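# Roll a vial in the palm until its label faces up

## Task

The vial starts loose in the fold between fingers and palm, with the palm turned upward. Turn it within that one hand until its label points up, matching the goal picture, and end with no finger or thumb in contact with it. Only this hand may touch it; the wrist camera, its post and the arm's final link count as hand. Any contact with something else, or the vial leaving the hand, fails the task. To finish, the vial must rest motionless for a moment on the palm, clear of the wrist, the camera and its post. The palm must point straight up, and no hand motor may show "moving" or "overload" or be building toward a shutdown; a motor that was already off from the start is ignored. Then declare the task done.

## Robot and tools

Robot: one six-joint arm on a base, which may be tilted, carrying a right hand with 16 motors. The cameras are cam_high (672x504), cam_low (672x504) and cam_wrist (616x616, fisheye).

Frames. Scene frame: origin on the table top below the arm base, +z up, +y to the left when looking along +x. The hand point sits in front of the palm, where thumb tip and index/middle tips would pinch. Its axes: +z runs along straightened fingers toward the tips, +x runs across the palm away from the thumb, and +y points out of the palm face. The palm face is at y = -0.062 m. A palm facing straight up therefore means hand +y points along scene +z. The finger knuckles are at z = -0.017 m and the straight fingertips reach 0.139 m beyond. A rigid mast stands on the palm side near the wrist: x +0.05 to +0.10, z -0.16 to -0.11, reaching y = +0.06 m. Keep the vial off it. Only the rubber fingertip caps grip well; the rest of the hand is slippery.

ROW (24 numbers, each in [-1, 1]; the schema accepts up to 30). The order is dx, dy, dz, rx, ry, rz, then 16 hand goals, then current_limit, then speed. The first six are an offset, not a pose. They are measured in the hand point's own axes from its measured pose at the start of the action. For a call's first action, that start is the last pose a result reported. 1.0 equals 0.6 m for dx/dy/dz and 180 degrees for the rotation. rx, ry, rz form a single rotation vector. Every row in an action is taken from that same start, so rows do not add up. The 16 hand numbers are absolute goal angles, scaled linearly between each hinge's two stops. In motor order, with degrees at +1, degrees at -1 and the straight value:
index_mcp, index_abd, index_pip, index_dip, middle_mcp, middle_abd, middle_pip, middle_dip, ring_mcp, ring_abd, ring_pip, ring_dip, thumb_cmc, thumb_axl, thumb_mcp, thumb_ipl.
For each finger, _mcp bends at the knuckle toward the palm as the value goes to -1 (-18, +128; +0.75). _abd swings the finger away from the thumb toward -1 (-60, +60; +0.00). _pip (-29, +108; +0.58) and _dip (-21, +117; +0.70) curl the middle and last joints. thumb_cmc toward -1 brings the thumb from beside the palm to in front of it (-20, +120; +0.71). thumb_axl rolls the thumb on its own axis (-27, +140; +0.68). thumb_mcp (-69, +109; +0.23) and thumb_ipl (-77, +108; +0.17) bend it: toward +z when axl is straight, and in the cmc swing direction when axl is at -0.40. current_limit maps -1..+1 to 0..550 mA (never below 11 mA) and also caps hinge speed; well below 0 a finger may fail to lift. speed sets the goal slew to (speed+1)/2 of 5.9 rad/s. Both values start at +0.4 and -0.6 and persist once written.

Tools.
execute_actions(actions): a list of actions. Each action is a table of up to 15 rows, one per 1/30 s step; a shorter table repeats its last row to fill 15 steps. An empty list only returns state and images.
move(target, speed, stop_force, blocking): target is one row, with offsets taken from the pose in the latest result that shows one. The hand point travels in a straight line for 0.5 to 10 s and is cut off at 10 s. speed is 0.002 to 0.5 m/s (default 0.25), with turning limited to twice that in rad/s. stop_force (9 to 40 N, allowed after 0.2 s of scene time) ends the path when the push against the motion rises that far above its level before the move. It is measured along the target line in the starting hand axes, so it is unreliable on turning moves. Omit it when backing off a contact. blocking=false returns after 0.5 s and cannot be combined with stop_force; poll it with wait(0).
wait(seconds 0 to 10); stop() brakes a running move; zoom_image(camera, region [x0,y0,x1,y1] pixels, at most 504x504); show_instructions(); finished_scene(scene = the current scene's number) ends the scene irreversibly.

Motion limits. Each step, the commanded pose is clipped to within 100 mm and 16 degrees of the measured pose, and position wins over orientation. Arm commands lag about 0.17 s. Joint ranges: elbow 0 to 3.142 rad, pan ±3.142, the others ±6.283.

Results. The state line gives end_effector_position (m), end_effector_quat_wxyz and velocities in the scene frame. "Hand target" is the pose the controller is driving toward. "pose unreachable" means the clearance check altered or blocked the command. Wrist force and torque are read in hand axes; they carry noise and offset and saturate near 50 N. Hand lists follow motor order: hand_goal, hand_measured, hand_current_ma (positive pushes toward -1), and hand_state (moving, goal, blocked, overload). The move line reports the ending (done, off_target, moving, held, contact, fault) and limits (paced = clipped, held = steps blocked).

Avoid. A finger presses only when its goal lies past the surface. Resending hand_measured loosens a grip; resending hand_goal keeps it. A motor at 495 mA or more for 5 s in total shuts down for 10 s. Torque at the load limits (wrist joints 26.6 N m, others 142 N m) or 150 N of outside force halts the arm for 10 s and drops the rest of the call. Motors warn at 70 °C and brake at 85 °C. Keep moves slow near contact, do not toss or drop the vial, keep it from touching the table or mast, and hold the palm level while it settles.

Each tool is called after "Call:" by a JSON object that holds its "fn" and its "kwargs", one argument or row to a line.

Reference images:

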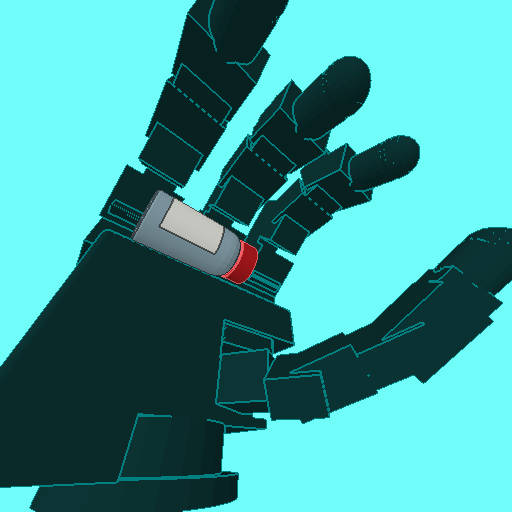

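## Session

Call:
{"fn": "execute_actions", "kwargs": {
  "actions": []
}}

Scene clock: 0.00 s.
end_effector_position=(+0.6111, +0.0300, +0.4111) hand_goal=(+0.046, +0.000, -0.008, +0.280, +0.046, +0.000, -0.008, +0.280, +0.046, +0.000, -0.008, +0.280, -0.104, +0.266, +0.032, -0.018) hand_measured=(+0.060, +0.000, -0.006, +0.282, +0.060, +0.000, -0.006, +0.282, +0.062, +0.000, -0.006, +0.282, -0.092, +0.270, +0.034, -0.016) hand_current_ma=(+86, +0, +14, +12, +86, +0, +14, +12, +88, +0, +15, +12, +67, +25, +10, +11) hand_state=(goal, goal, goal, goal, goal, goal, goal, goal, goal, goal, goal, goal, goal, goal, goal, goal) hand_current_limit=0.40 hand_speed=-0.60 end_effector_quat_wxyz=(+0.510, +0.492, +0.518, +0.479) end_effector_velocity=(-0.000, -0.000, -0.000) end_effector_angular_velocity=(+0.001, +0.000, -0.001)
Joint positions: [-0.19  -1.169  2.233 -4.188 -1.348 -0.059]
Joint velocities: [-0.     0.     0.    -0.    -0.001  0.001]
Joint torques (N m, as the arm reports them, + toward a larger angle): no reading
Wrist force (N, on the end effector, along its own x y z axes, offset not removed): no reading
Wrist torque (N m, same axes, about the end effector's origin, offset not removed): no reading
Hand target: +0.611, +0.030, +0.411; +0.510, +0.492, +0.518, +0.479

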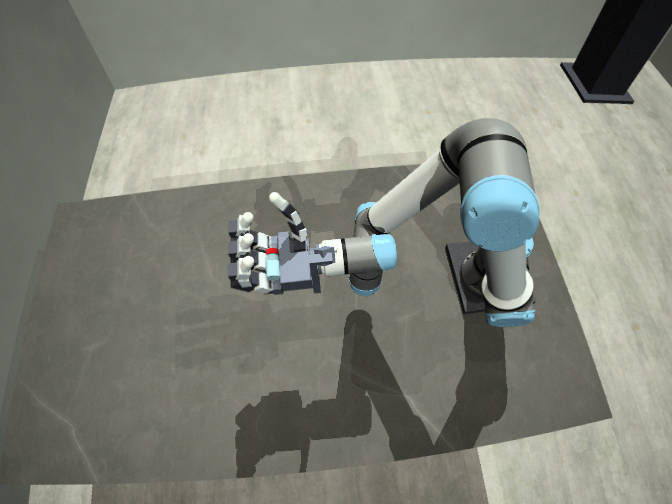

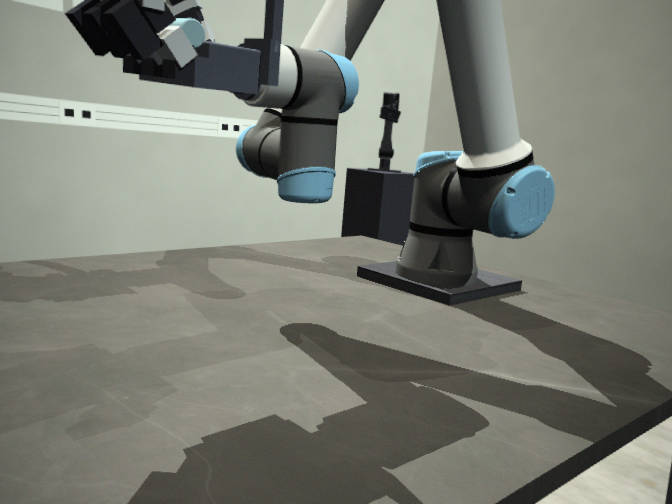

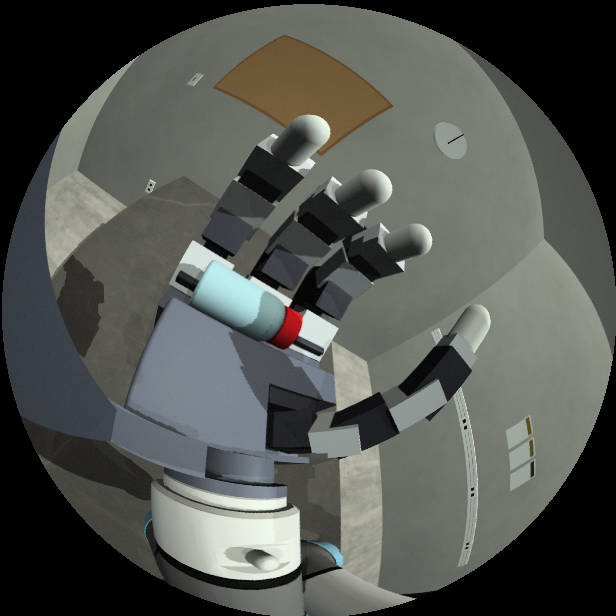

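Call:
{"fn": "move", "kwargs": {
  "target": [0,0,0,0,0,0,0.046,0,0,0.28,0.046,0,-0.85,-0.3,0.046,0,0,0.28,-0.1,0.266,0.03,0,0.4,-0.4]
}}

Call:
{"fn": "move", "kwargs": {
  "target": [0,0,0,0,0,0,0.046,0,0,0.28,0.046,0,-1,-0.9,0.046,0,0,0.28,-0.1,0.266,0.03,0,0.4,-0.6]
}}

Scene clock: 1.23 s.
end_effector_position=(+0.6111, +0.0300, +0.4111) hand_goal=(+0.046, +0.000, +0.000, +0.280, +0.046, +0.000, -0.850, -0.300, +0.046, +0.000, +0.000, +0.280, -0.100, +0.266, +0.030, +0.000) hand_measured=(+0.060, +0.000, -0.002, +0.282, +0.058, -0.002, -0.786, -0.288, +0.062, +0.000, -0.002, +0.282, -0.092, +0.270, +0.032, -0.002) hand_current_ma=(+86, +0, -12, +12, +77, -6, +337, +73, +88, +0, -13, +12, +46, +25, +11, -20) hand_state=(goal, goal, goal, goal, goal, goal, blocked, goal, goal, goal, goal, goal, goal, goal, goal, goal) hand_current_limit=0.40 hand_speed=-0.40 end_effector_quat_wxyz=(+0.510, +0.492, +0.518, +0.479) end_effector_velocity=(+0.000, +0.000, -0.000) end_effector_angular_velocity=(-0.000, +0.000, +0.001)
Joint positions: [-0.19  -1.169  2.233 -4.188 -1.348 -0.059]
Joint velocities: [ 0.    -0.     0.     0.     0.001 -0.   ]
Joint torques (N m, as the arm reports them, + toward a larger angle): [  0.48 -30.44 -13.04  -2.88  -0.04  -0.11]
Wrist force (N, on the end effector, along its own x y z axes, offset not removed): [-1.4 -2.1 0.6]
Wrist torque (N m, same axes, about the end effector's origin, offset not removed): [-0.46 0.16 -0.24]
Hand target: +0.611, +0.030, +0.411; +0.510, +0.492, +0.518, +0.479
Off the commanded pose: 0.000 m, 0 deg.
move: done

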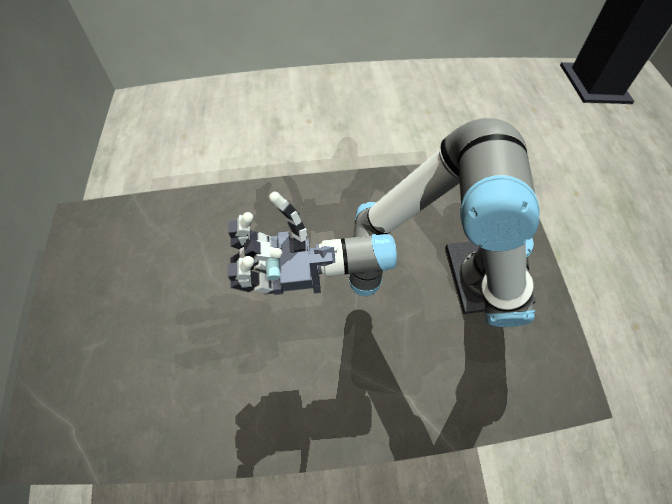

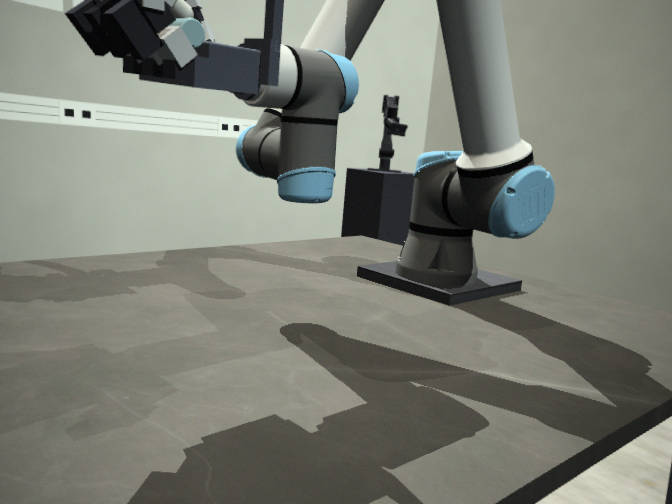

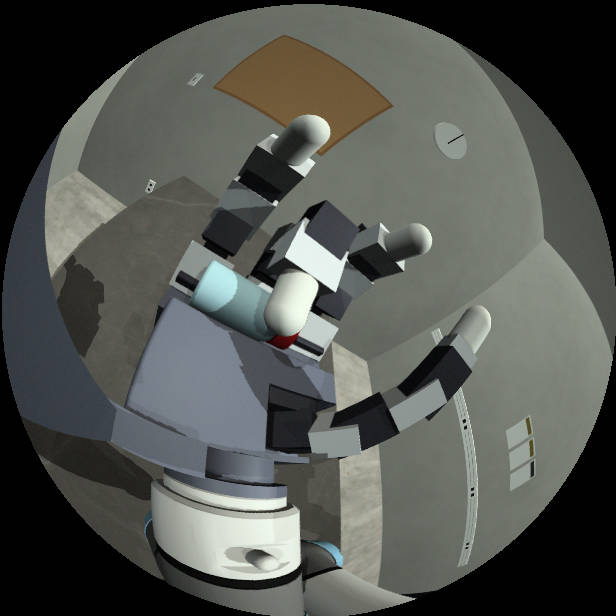

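Scene clock: 1.73 s.
end_effector_position=(+0.6111, +0.0300, +0.4111) hand_goal=(+0.046, +0.000, +0.000, +0.280, +0.046, +0.000, -1.000, -0.900, +0.046, +0.000, +0.000, +0.280, -0.100, +0.266, +0.030, +0.000) hand_measured=(+0.060, +0.000, -0.002, +0.282, +0.058, -0.002, -0.788, -0.296, +0.062, +0.000, -0.002, +0.282, -0.092, +0.270, +0.032, -0.002) hand_current_ma=(+86, +0, -12, +12, +77, -12, +385, +385, +88, +0, -13, +12, +46, +25, +11, -20) hand_state=(goal, goal, goal, goal, goal, goal, blocked, blocked, goal, goal, goal, goal, goal, goal, goal, goal) hand_current_limit=0.40 hand_speed=-0.60 end_effector_quat_wxyz=(+0.510, +0.492, +0.518, +0.479) end_effector_velocity=(-0.000, +0.001, +0.000) end_effector_angular_velocity=(+0.001, -0.001, +0.001)
Joint positions: [-0.19  -1.169  2.233 -4.188 -1.348 -0.059]
Joint velocities: [ 0.001 -0.     0.    -0.001  0.     0.001]
Joint torques (N m, as the arm reports them, + toward a larger angle): [  0.35 -30.04 -12.39  -2.85  -0.05  -0.11]
Wrist force (N, on the end effector, along its own x y z axes, offset not removed): [0.3 -1.1 -1.9]
Wrist torque (N m, same axes, about the end effector's origin, offset not removed): [-0.06 0.00 -0.04]
Hand target: +0.611, +0.030, +0.411; +0.510, +0.492, +0.518, +0.479
Off the commanded pose: 0.000 m, 0 deg.
move: done

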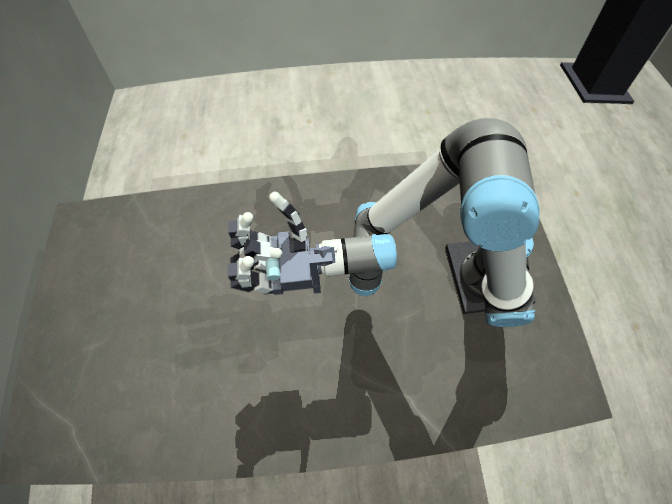

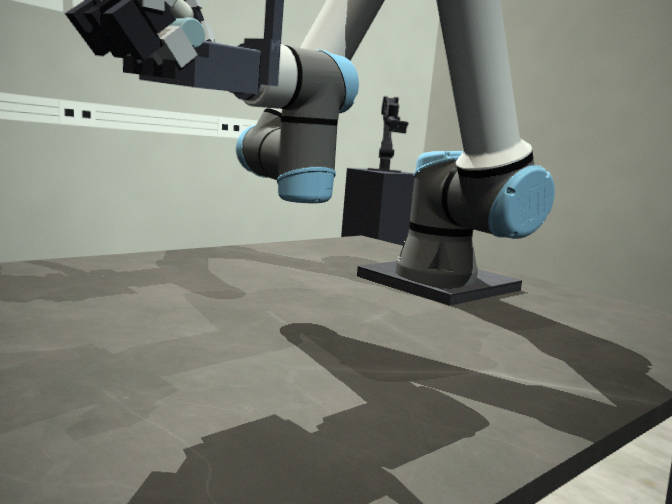

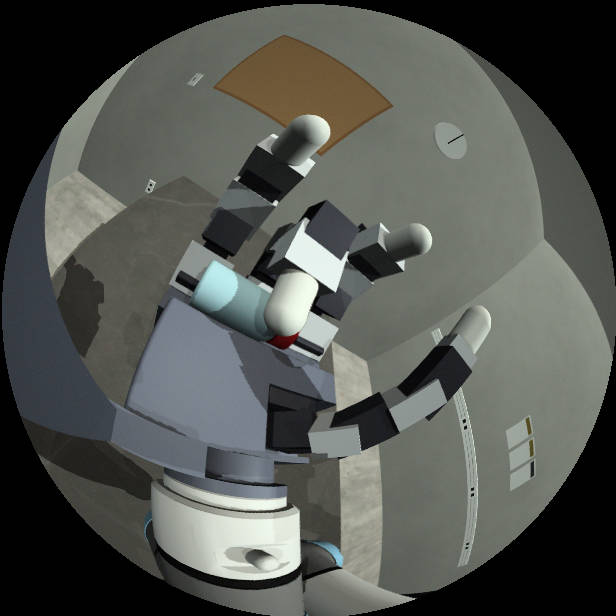

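Contact. Now extend the knuckle to drag the tip across the top.

Call:
{"fn": "move", "kwargs": {
  "target": [0,0,0,0,0,0,0.046,0,0,0.28,0.45,0,-0.9,-0.6,0.046,0,0,0.28,-0.1,0.266,0.03,0,0.4,-0.7]
}}

Call:
{"fn": "execute_actions", "kwargs": {
  "actions": [
    [[0,0,0,0,0,0,0.046,0,0,0.28,0.45,0,-0.5,-0.2,0.046,0,0,0.28,-0.1,0.266,0.03,0,0.4,-0.4]],
    [[0,0,0,0,0,0,0.046,0,0,0.28,0.046,0,-0.5,-0.2,0.046,0,0,0.28,-0.1,0.266,0.03,0,0.4,-0.4]],
    [[0,0,0,0,0,0,0.046,0,0,0.28,0.046,0,-0.9,-0.3,0.046,0,0,0.28,-0.1,0.266,0.03,0,0.4,-0.4]],
    [[0,0,0,0,0,0,0.046,0,0,0.28,0.45,0,-0.9,-0.6,0.046,0,0,0.28,-0.1,0.266,0.03,0,0.4,-0.7]],
    [[0,0,0,0,0,0,0.046,0,0,0.28,0.45,0,-0.9,-0.6,0.046,0,0,0.28,-0.1,0.266,0.03,0,0.4,-0.7]]
  ]
}}

Scene clock: 2.87 s.
end_effector_position=(+0.6111, +0.0300, +0.4111) hand_goal=(+0.046, +0.000, +0.000, +0.280, +0.450, +0.000, -0.900, -0.600, +0.046, +0.000, +0.000, +0.280, -0.100, +0.266, +0.030, +0.000) hand_measured=(+0.060, +0.000, -0.002, +0.282, +0.460, -0.002, -0.788, -0.360, +0.062, +0.000, -0.002, +0.282, -0.092, +0.270, +0.032, -0.002) hand_current_ma=(+86, +0, -12, +12, +56, -14, +385, +385, +88, +0, -13, +12, +46, +25, +11, -20) hand_state=(goal, goal, goal, goal, goal, goal, blocked, blocked, goal, goal, goal, goal, goal, goal, goal, goal) hand_current_limit=0.40 hand_speed=-0.70 end_effector_quat_wxyz=(+0.510, +0.492, +0.518, +0.479) end_effector_velocity=(-0.000, +0.000, +0.000) end_effector_angular_velocity=(-0.001, +0.000, +0.000)
Joint positions: [-0.19  -1.169  2.233 -4.188 -1.348 -0.059]
Joint velocities: [ 0.001 -0.     0.     0.    -0.001 -0.001]
Joint torques (N m, as the arm reports them, + toward a larger angle): [  0.6  -30.43 -12.42  -2.85   0.    -0.1 ]
Wrist force (N, on the end effector, along its own x y z axes, offset not removed): [-0.1 -0.5 -1.7]
Wrist torque (N m, same axes, about the end effector's origin, offset not removed): [-0.01 0.03 -0.12]
Hand target: +0.611, +0.030, +0.411; +0.510, +0.492, +0.518, +0.479
Off the commanded pose: 0.000 m, 0 deg.
move: done

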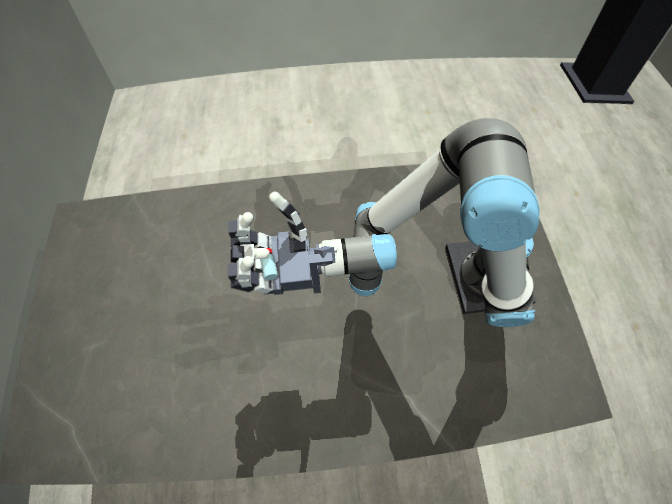

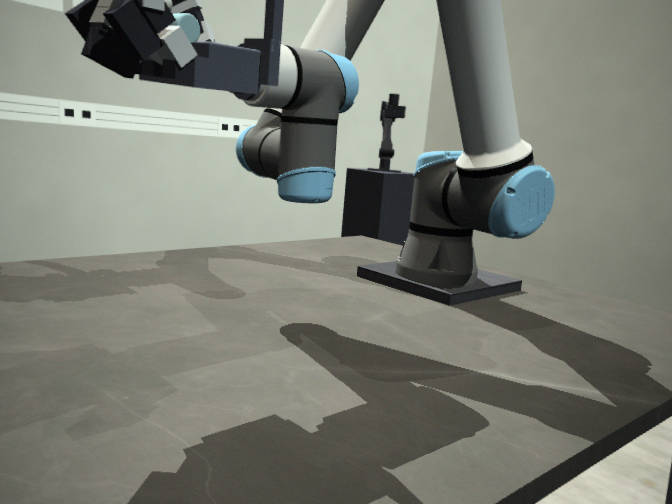

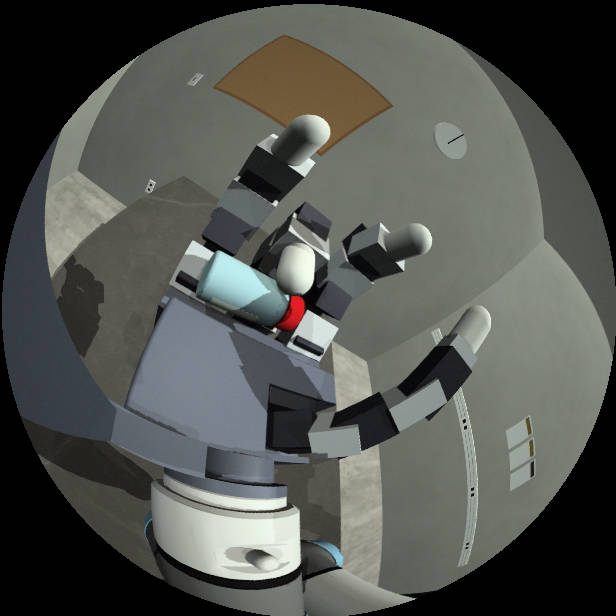

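Scene clock: 5.37 s.
end_effector_position=(+0.6111, +0.0300, +0.4111) hand_goal=(+0.046, +0.000, +0.000, +0.280, +0.450, +0.000, -0.900, -0.600, +0.046, +0.000, +0.000, +0.280, -0.100, +0.266, +0.030, +0.000) hand_measured=(+0.060, +0.000, -0.002, +0.282, +0.460, -0.004, -0.792, -0.356, +0.062, +0.000, -0.002, +0.282, -0.092, +0.270, +0.032, -0.002) hand_current_ma=(+85, +0, -12, +12, +57, -14, +385, +385, +88, +0, -13, +12, +46, +25, +11, -20) hand_state=(goal, goal, goal, goal, goal, goal, blocked, blocked, goal, goal, goal, goal, goal, goal, goal, goal) hand_current_limit=0.40 hand_speed=-0.70 end_effector_quat_wxyz=(+0.510, +0.492, +0.518, +0.479) end_effector_velocity=(+0.000, +0.000, +0.000) end_effector_angular_velocity=(+0.000, +0.000, +0.001)
Joint positions: [-0.19  -1.169  2.233 -4.188 -1.348 -0.059]
Joint velocities: [ 0. -0.  0.  0.  0.  0.]
Joint torques (N m, as the arm reports them, + toward a larger angle): [  0.04 -30.05 -12.65  -2.88   0.04  -0.17]
Wrist force (N, on the end effector, along its own x y z axes, offset not removed): [-0.9 -2.1 -0.1]
Wrist torque (N m, same axes, about the end effector's origin, offset not removed): [-0.26 0.11 -0.18]
Hand target: +0.611, +0.030, +0.411; +0.510, +0.492, +0.518, +0.479
Off the commanded pose: 0.000 m, 0 deg.

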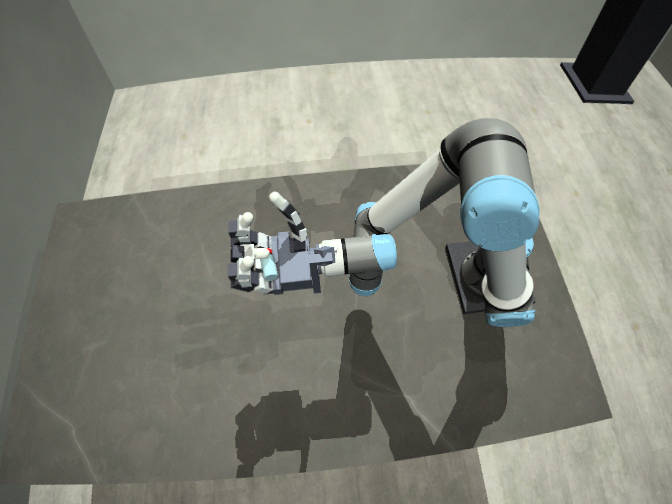

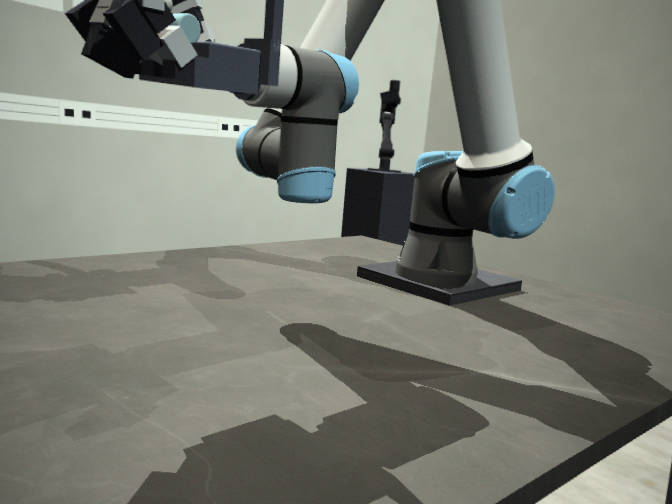

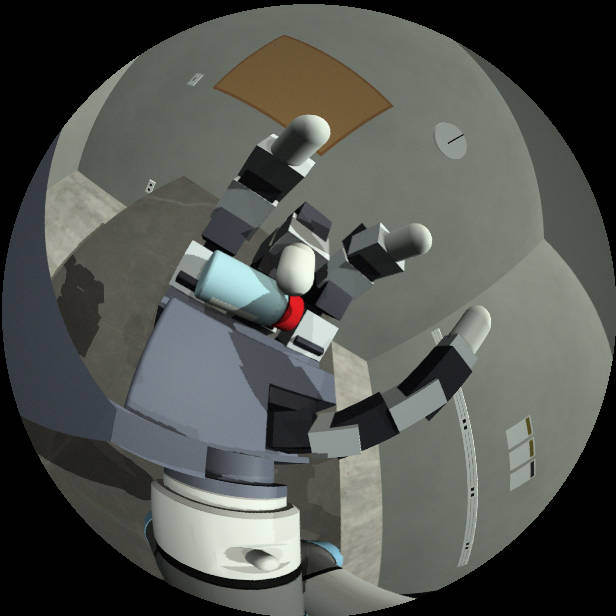

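Call:
{"fn": "move", "kwargs": {
  "target": [0,0,0,0,0,0,0.046,0,0,0.28,0.8,0,-0.8,-0.7,0.046,0,-0.8,-0.1,-0.1,0.266,0.03,0,0.4,-0.6]
}}

Call:
{"fn": "execute_actions", "kwargs": {
  "actions": [
    [[0,0,0,0,0,0,0.046,0,0,0.28,0.8,0,-0.8,-0.7,0.046,0,-0.8,-0.5,-0.1,0.266,0.03,0,0.4,-0.4]],
    [[0,0,0,0,0,0,0.046,0,0,0.28,0.8,0,-0.6,-0.2,0.046,0,-0.8,-0.5,-0.1,0.266,0.03,0,0.4,-0.4]],
    [[0,0,0,0,0,0,0.046,0,0,0.28,0.046,0,-0.6,-0.2,0.046,0,-0.8,-0.5,-0.1,0.266,0.03,0,0.4,-0.5]],
    [[0,0,0,0,0,0,0.046,0,0,0.28,0.046,0,-0.6,-0.2,0.046,0,-0.8,-0.5,-0.1,0.266,0.03,0,0.4,-0.5]]
  ]
}}

Scene clock: 6.90 s.
end_effector_position=(+0.6111, +0.0300, +0.4111) hand_goal=(+0.046, +0.000, +0.000, +0.280, +0.800, +0.000, -0.800, -0.700, +0.046, +0.000, -0.800, -0.100, -0.100, +0.266, +0.030, +0.000) hand_measured=(+0.060, +0.000, -0.002, +0.282, +0.806, +0.004, -0.762, -0.424, +0.058, +0.000, -0.800, -0.098, -0.092, +0.270, +0.032, -0.002) hand_current_ma=(+85, +0, -12, +12, +31, +16, +201, +385, +65, +0, +1, +11, +46, +25, +11, -20) hand_state=(goal, goal, goal, goal, goal, goal, blocked, blocked, goal, goal, goal, goal, goal, goal, goal, goal) hand_current_limit=0.40 hand_speed=-0.60 end_effector_quat_wxyz=(+0.510, +0.492, +0.518, +0.479) end_effector_velocity=(+0.000, -0.000, -0.000) end_effector_angular_velocity=(-0.000, +0.001, -0.001)
Joint positions: [-0.19  -1.169  2.233 -4.188 -1.348 -0.059]
Joint velocities: [-0.    -0.     0.     0.001 -0.    -0.   ]
Joint torques (N m, as the arm reports them, + toward a larger angle): [ -0.05 -30.39 -12.96  -2.87  -0.07  -0.2 ]
Wrist force (N, on the end effector, along its own x y z axes, offset not removed): [-0.9 -1.0 0.6]
Wrist torque (N m, same axes, about the end effector's origin, offset not removed): [-0.21 0.13 -0.18]
Hand target: +0.611, +0.030, +0.411; +0.510, +0.492, +0.518, +0.479
Off the commanded pose: 0.000 m, 0 deg.
move: done

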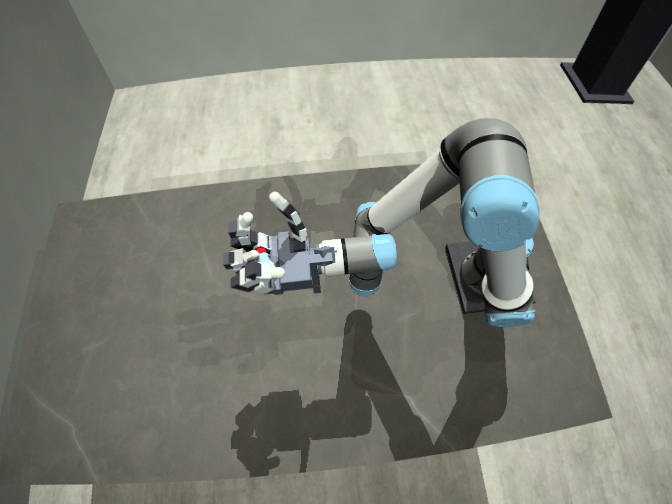

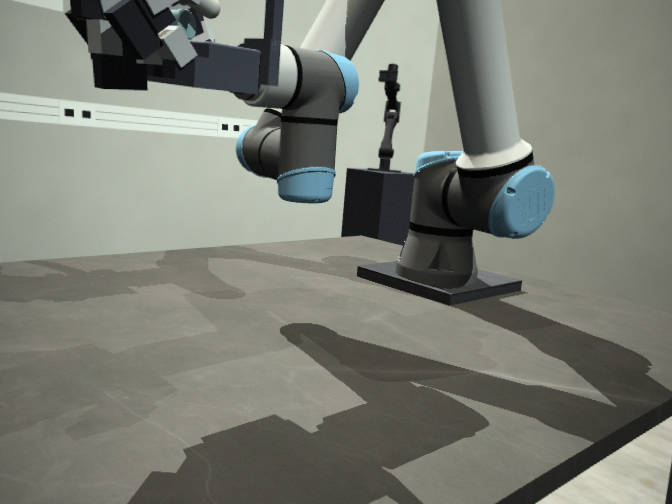

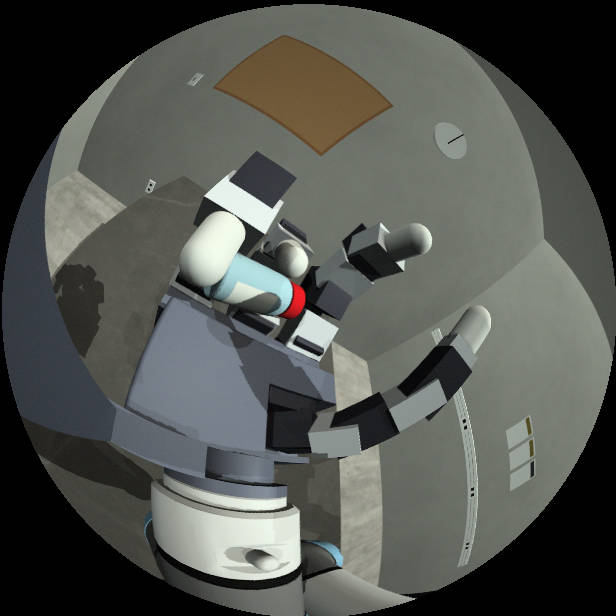

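Scene clock: 8.90 s.
end_effector_position=(+0.6111, +0.0300, +0.4111) hand_goal=(+0.046, +0.000, +0.000, +0.280, +0.046, +0.000, -0.600, -0.200, +0.046, +0.000, -0.800, -0.500, -0.100, +0.266, +0.030, +0.000) hand_measured=(+0.060, +0.000, -0.002, +0.282, +0.122, -0.004, -0.602, -0.204, +0.048, +0.004, -0.800, -0.498, -0.092, +0.270, +0.032, -0.002) hand_current_ma=(+85, +0, -12, +12, +108, -15, -11, -19, +10, +14, +2, +12, +46, +25, +11, -20) hand_state=(goal, goal, goal, goal, moving, goal, goal, goal, goal, goal, goal, goal, goal, goal, goal, goal) hand_current_limit=0.40 hand_speed=-0.50 end_effector_quat_wxyz=(+0.510, +0.492, +0.518, +0.479) end_effector_velocity=(+0.000, +0.000, -0.000) end_effector_angular_velocity=(+0.000, +0.000, +0.001)
Joint positions: [-0.19  -1.169  2.233 -4.188 -1.348 -0.059]
Joint velocities: [ 0.    -0.    -0.     0.001  0.001  0.   ]
Joint torques (N m, as the arm reports them, + toward a larger angle): [  0.27 -29.86 -12.47  -2.83   0.08  -0.11]
Wrist force (N, on the end effector, along its own x y z axes, offset not removed): [-0.5 -0.3 -0.8]
Wrist torque (N m, same axes, about the end effector's origin, offset not removed): [-0.11 0.09 -0.08]
Hand target: +0.611, +0.030, +0.411; +0.510, +0.492, +0.518, +0.479
Off the commanded pose: 0.000 m, 0 deg.

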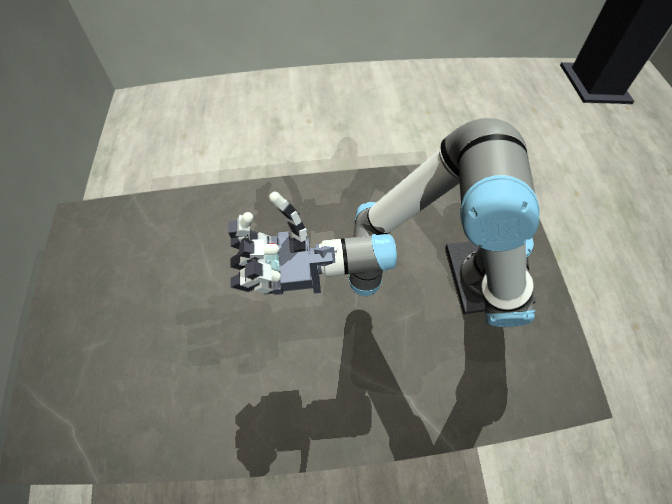

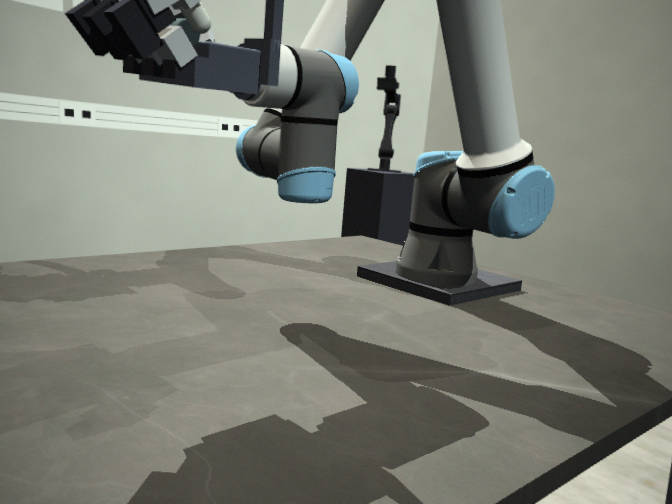

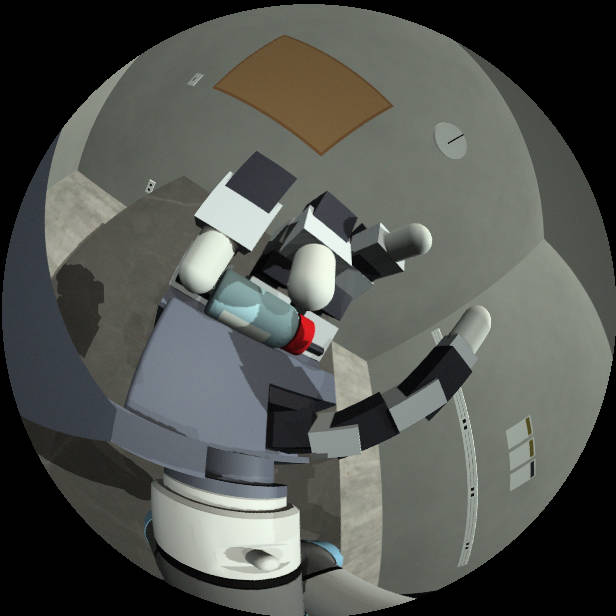

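Call:
{"fn": "execute_actions", "kwargs": {
  "actions": [
    [[0,0,0,0,0,0,0.046,0,0,0.28,0.046,0,-0.85,-0.3,0.046,0,-0.3,0,-0.1,0.266,0.03,0,0.4,-0.4]],
    [[0,0,0,0,0,0,0.046,0,0,0.28,0.7,0,-0.85,-0.7,0.046,0,-0.3,0,-0.1,0.266,0.03,0,0.4,-0.6]],
    [[0,0,0,0,0,0,0.046,0,0,0.28,0.7,0,-0.85,-0.7,0.046,0,-0.3,0,-0.1,0.266,0.03,0,0.4,-0.6]]
  ]
}}

Call:
{"fn": "execute_actions", "kwargs": {
  "actions": [
    [[0,0,0,0,0,0,0.046,0,0,0.28,0.7,0,-0.5,-0.2,0.046,0,-0.3,0,-0.1,0.266,0.03,0,0.4,-0.4]],
    [[0,0,0,0,0,0,0.046,0,0,0.28,0.046,0,-0.5,-0.2,0.046,0,-0.3,0,-0.1,0.266,0.03,0,0.4,-0.5]],
    [[0,0,0,0,0,0,0.046,0,0,0.28,0.046,0,-0.5,-0.2,0.046,0,-0.3,0,-0.1,0.266,0.03,0,0.4,-0.5]]
  ]
}}

Scene clock: 10.80 s.
end_effector_position=(+0.6111, +0.0300, +0.4111) hand_goal=(+0.046, +0.000, +0.000, +0.280, +0.700, +0.000, -0.850, -0.700, +0.046, +0.000, -0.300, +0.000, -0.100, +0.266, +0.030, +0.000) hand_measured=(+0.060, +0.000, -0.002, +0.282, +0.704, +0.002, -0.786, -0.404, +0.050, +0.002, -0.306, -0.004, -0.092, +0.270, +0.032, -0.002) hand_current_ma=(+85, +0, -12, +12, +27, +9, +343, +385, +19, +13, -29, -20, +46, +25, +11, -19) hand_state=(goal, goal, goal, goal, goal, goal, blocked, blocked, goal, goal, goal, goal, goal, goal, goal, goal) hand_current_limit=0.40 hand_speed=-0.60 end_effector_quat_wxyz=(+0.510, +0.492, +0.518, +0.479) end_effector_velocity=(+0.000, -0.000, -0.000) end_effector_angular_velocity=(+0.000, +0.000, -0.000)
Joint positions: [-0.19  -1.169  2.233 -4.188 -1.348 -0.059]
Joint velocities: [ 0.  0.  0.  0. -0.  0.]
Joint torques (N m, as the arm reports them, + toward a larger angle): [  0.24 -30.29 -12.77  -2.98  -0.11  -0.14]
Wrist force (N, on the end effector, along its own x y z axes, offset not removed): [-0.6 0.3 -0.1]
Wrist torque (N m, same axes, about the end effector's origin, offset not removed): [-0.03 0.10 -0.12]
Hand target: +0.611, +0.030, +0.411; +0.510, +0.492, +0.518, +0.479
Off the commanded pose: 0.000 m, 0 deg.

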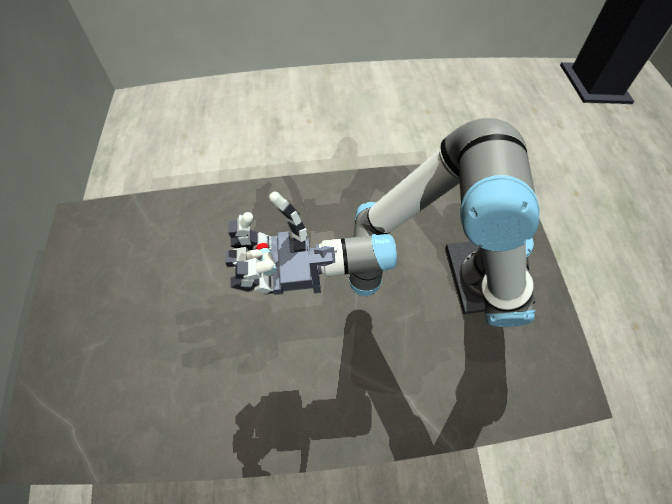

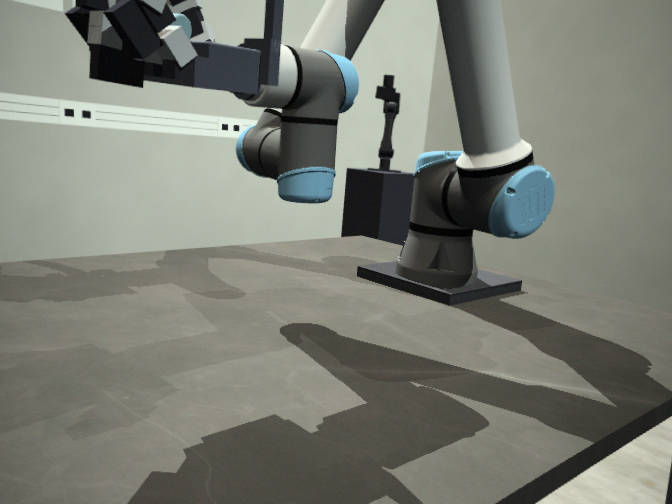

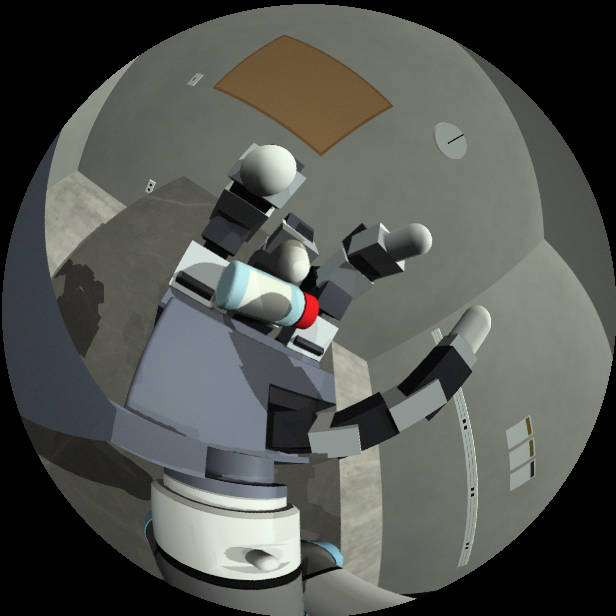

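Scene clock: 12.30 s.
end_effector_position=(+0.6111, +0.0300, +0.4111) hand_goal=(+0.046, +0.000, +0.000, +0.280, +0.046, +0.000, -0.500, -0.200, +0.046, +0.000, -0.300, +0.000, -0.100, +0.266, +0.030, +0.000) hand_measured=(+0.060, +0.000, -0.002, +0.282, +0.058, +0.002, -0.502, -0.204, +0.050, +0.002, -0.306, -0.004, -0.092, +0.270, +0.032, -0.002) hand_current_ma=(+85, +0, -12, +12, +63, +9, -11, -19, +19, +13, -29, -20, +46, +25, +11, -19) hand_state=(goal, goal, goal, goal, moving, goal, goal, goal, goal, goal, goal, goal, goal, goal, goal, goal) hand_current_limit=0.40 hand_speed=-0.50 end_effector_quat_wxyz=(+0.510, +0.492, +0.518, +0.479) end_effector_velocity=(-0.000, +0.000, +0.000) end_effector_angular_velocity=(-0.001, -0.001, -0.000)
Joint positions: [-0.19  -1.169  2.233 -4.188 -1.348 -0.059]
Joint velocities: [ 0.     0.    -0.    -0.    -0.    -0.001]
Joint torques (N m, as the arm reports them, + toward a larger angle): [ -0.02 -30.4  -13.29  -2.89   0.    -0.15]
Wrist force (N, on the end effector, along its own x y z axes, offset not removed): [-0.1 -2.7 -0.8]
Wrist torque (N m, same axes, about the end effector's origin, offset not removed): [-0.40 -0.03 -0.14]
Hand target: +0.611, +0.030, +0.411; +0.510, +0.492, +0.518, +0.479
Off the commanded pose: 0.000 m, 0 deg.

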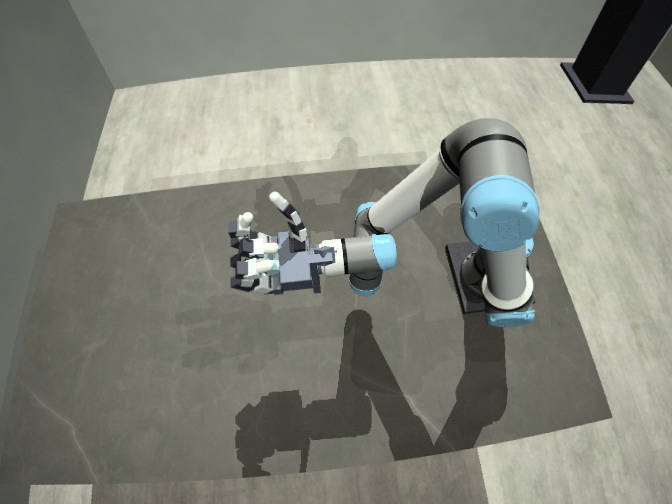

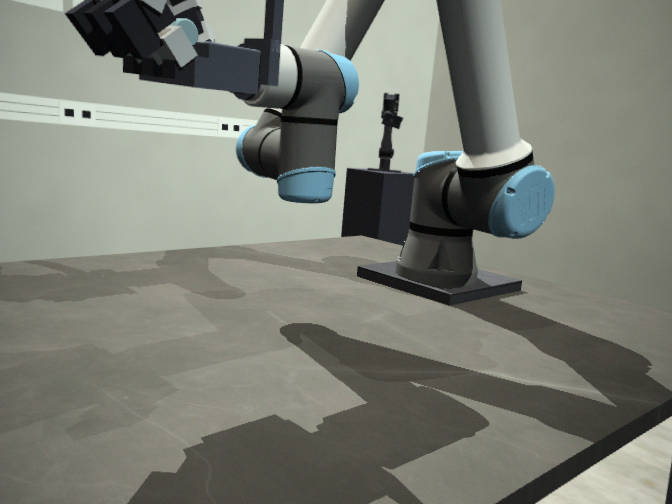

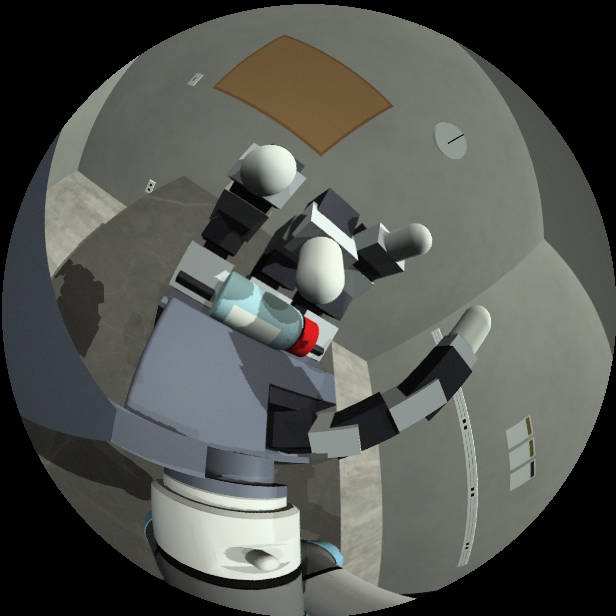

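Call:
{"fn": "execute_actions", "kwargs": {
  "actions": [
    [[0,0,0,0,0,0,0.046,0,0,0.28,0.046,0,-0.75,0.1,0.046,0,0,0.28,-0.1,0.266,0.03,0,0.4,-0.4]],
    [[0,0,0,0,0,0,0.046,0,0,0.28,0.046,0,-1,0,0.046,0,0,0.28,-0.1,0.266,0.03,0,0.4,-0.4]],
    [[0,0,0,0,0,0,0.046,0,0,0.28,0.046,0,-0.9,-0.5,0.046,0,0,0.28,-0.1,0.266,0.03,0,0.4,-0.4]],
    [[0,0,0,0,0,0,0.046,0,0,0.28,0.046,0,-0.78,-0.8,0.046,0,0,0.28,-0.1,0.266,0.03,0,0.4,-0.4]],
    [[0,0,0,0,0,0,0.046,0,0,0.28,0.046,0,-0.68,-0.9,0.046,0,0,0.28,-0.1,0.266,0.03,0,0.4,-0.4]],
    [[0,0,0,0,0,0,0.046,0,0,0.28,0.046,0,-0.6,-0.9,0.046,0,0,0.28,-0.1,0.266,0.03,0,0.4,-0.4]]
  ]
}}

Scene clock: 15.53 s.
end_effector_position=(+0.6111, +0.0300, +0.4111) hand_goal=(+0.046, +0.000, +0.000, +0.280, +0.046, +0.000, -0.600, -0.900, +0.046, +0.000, +0.000, +0.280, -0.100, +0.266, +0.030, +0.000) hand_measured=(+0.060, +0.000, -0.002, +0.282, +0.054, +0.002, -0.568, -0.576, +0.050, +0.002, -0.004, +0.276, -0.092, +0.270, +0.032, -0.002) hand_current_ma=(+85, +0, -12, +12, +55, +9, +167, +385, +23, +13, -15, -17, +46, +25, +11, -19) hand_state=(goal, goal, goal, goal, goal, goal, blocked, blocked, goal, goal, goal, goal, goal, goal, goal, goal) hand_current_limit=0.40 hand_speed=-0.40 end_effector_quat_wxyz=(+0.510, +0.492, +0.518, +0.479) end_effector_velocity=(+0.000, +0.000, -0.000) end_effector_angular_velocity=(-0.001, +0.000, +0.001)
Joint positions: [-0.19  -1.169  2.233 -4.188 -1.348 -0.059]
Joint velocities: [ 0.     0.     0.    -0.     0.    -0.001]
Joint torques (N m, as the arm reports them, + toward a larger angle): [ -0.13 -30.06 -13.05  -2.91  -0.02  -0.12]
Wrist force (N, on the end effector, along its own x y z axes, offset not removed): [-1.0 -1.4 -1.0]
Wrist torque (N m, same axes, about the end effector's origin, offset not removed): [-0.19 0.18 -0.22]
Hand target: +0.611, +0.030, +0.411; +0.510, +0.492, +0.518, +0.479
Off the commanded pose: 0.000 m, 0 deg.

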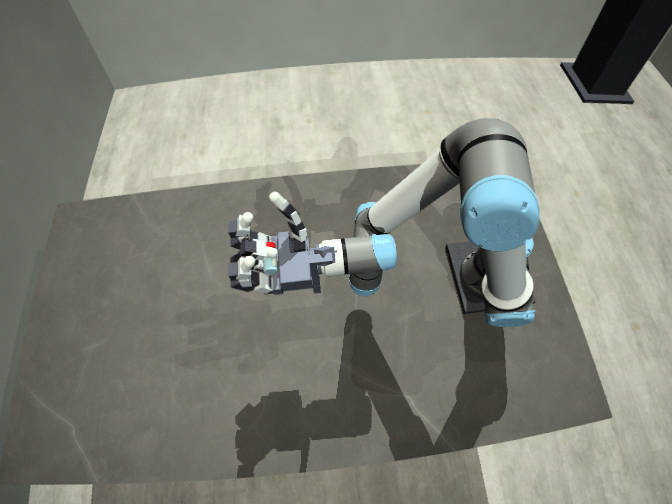

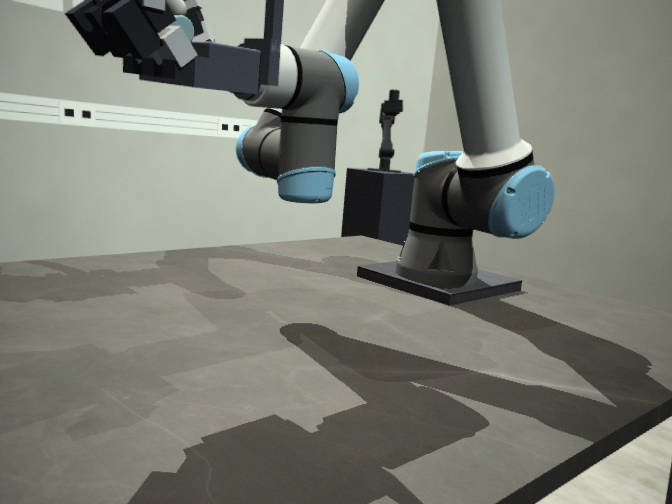

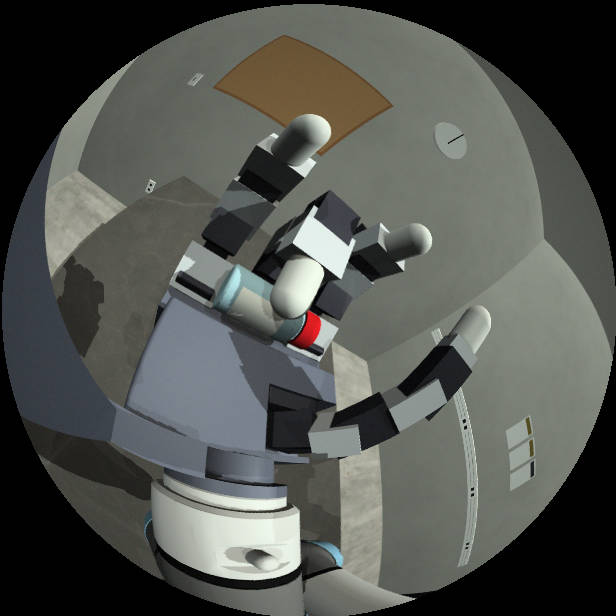

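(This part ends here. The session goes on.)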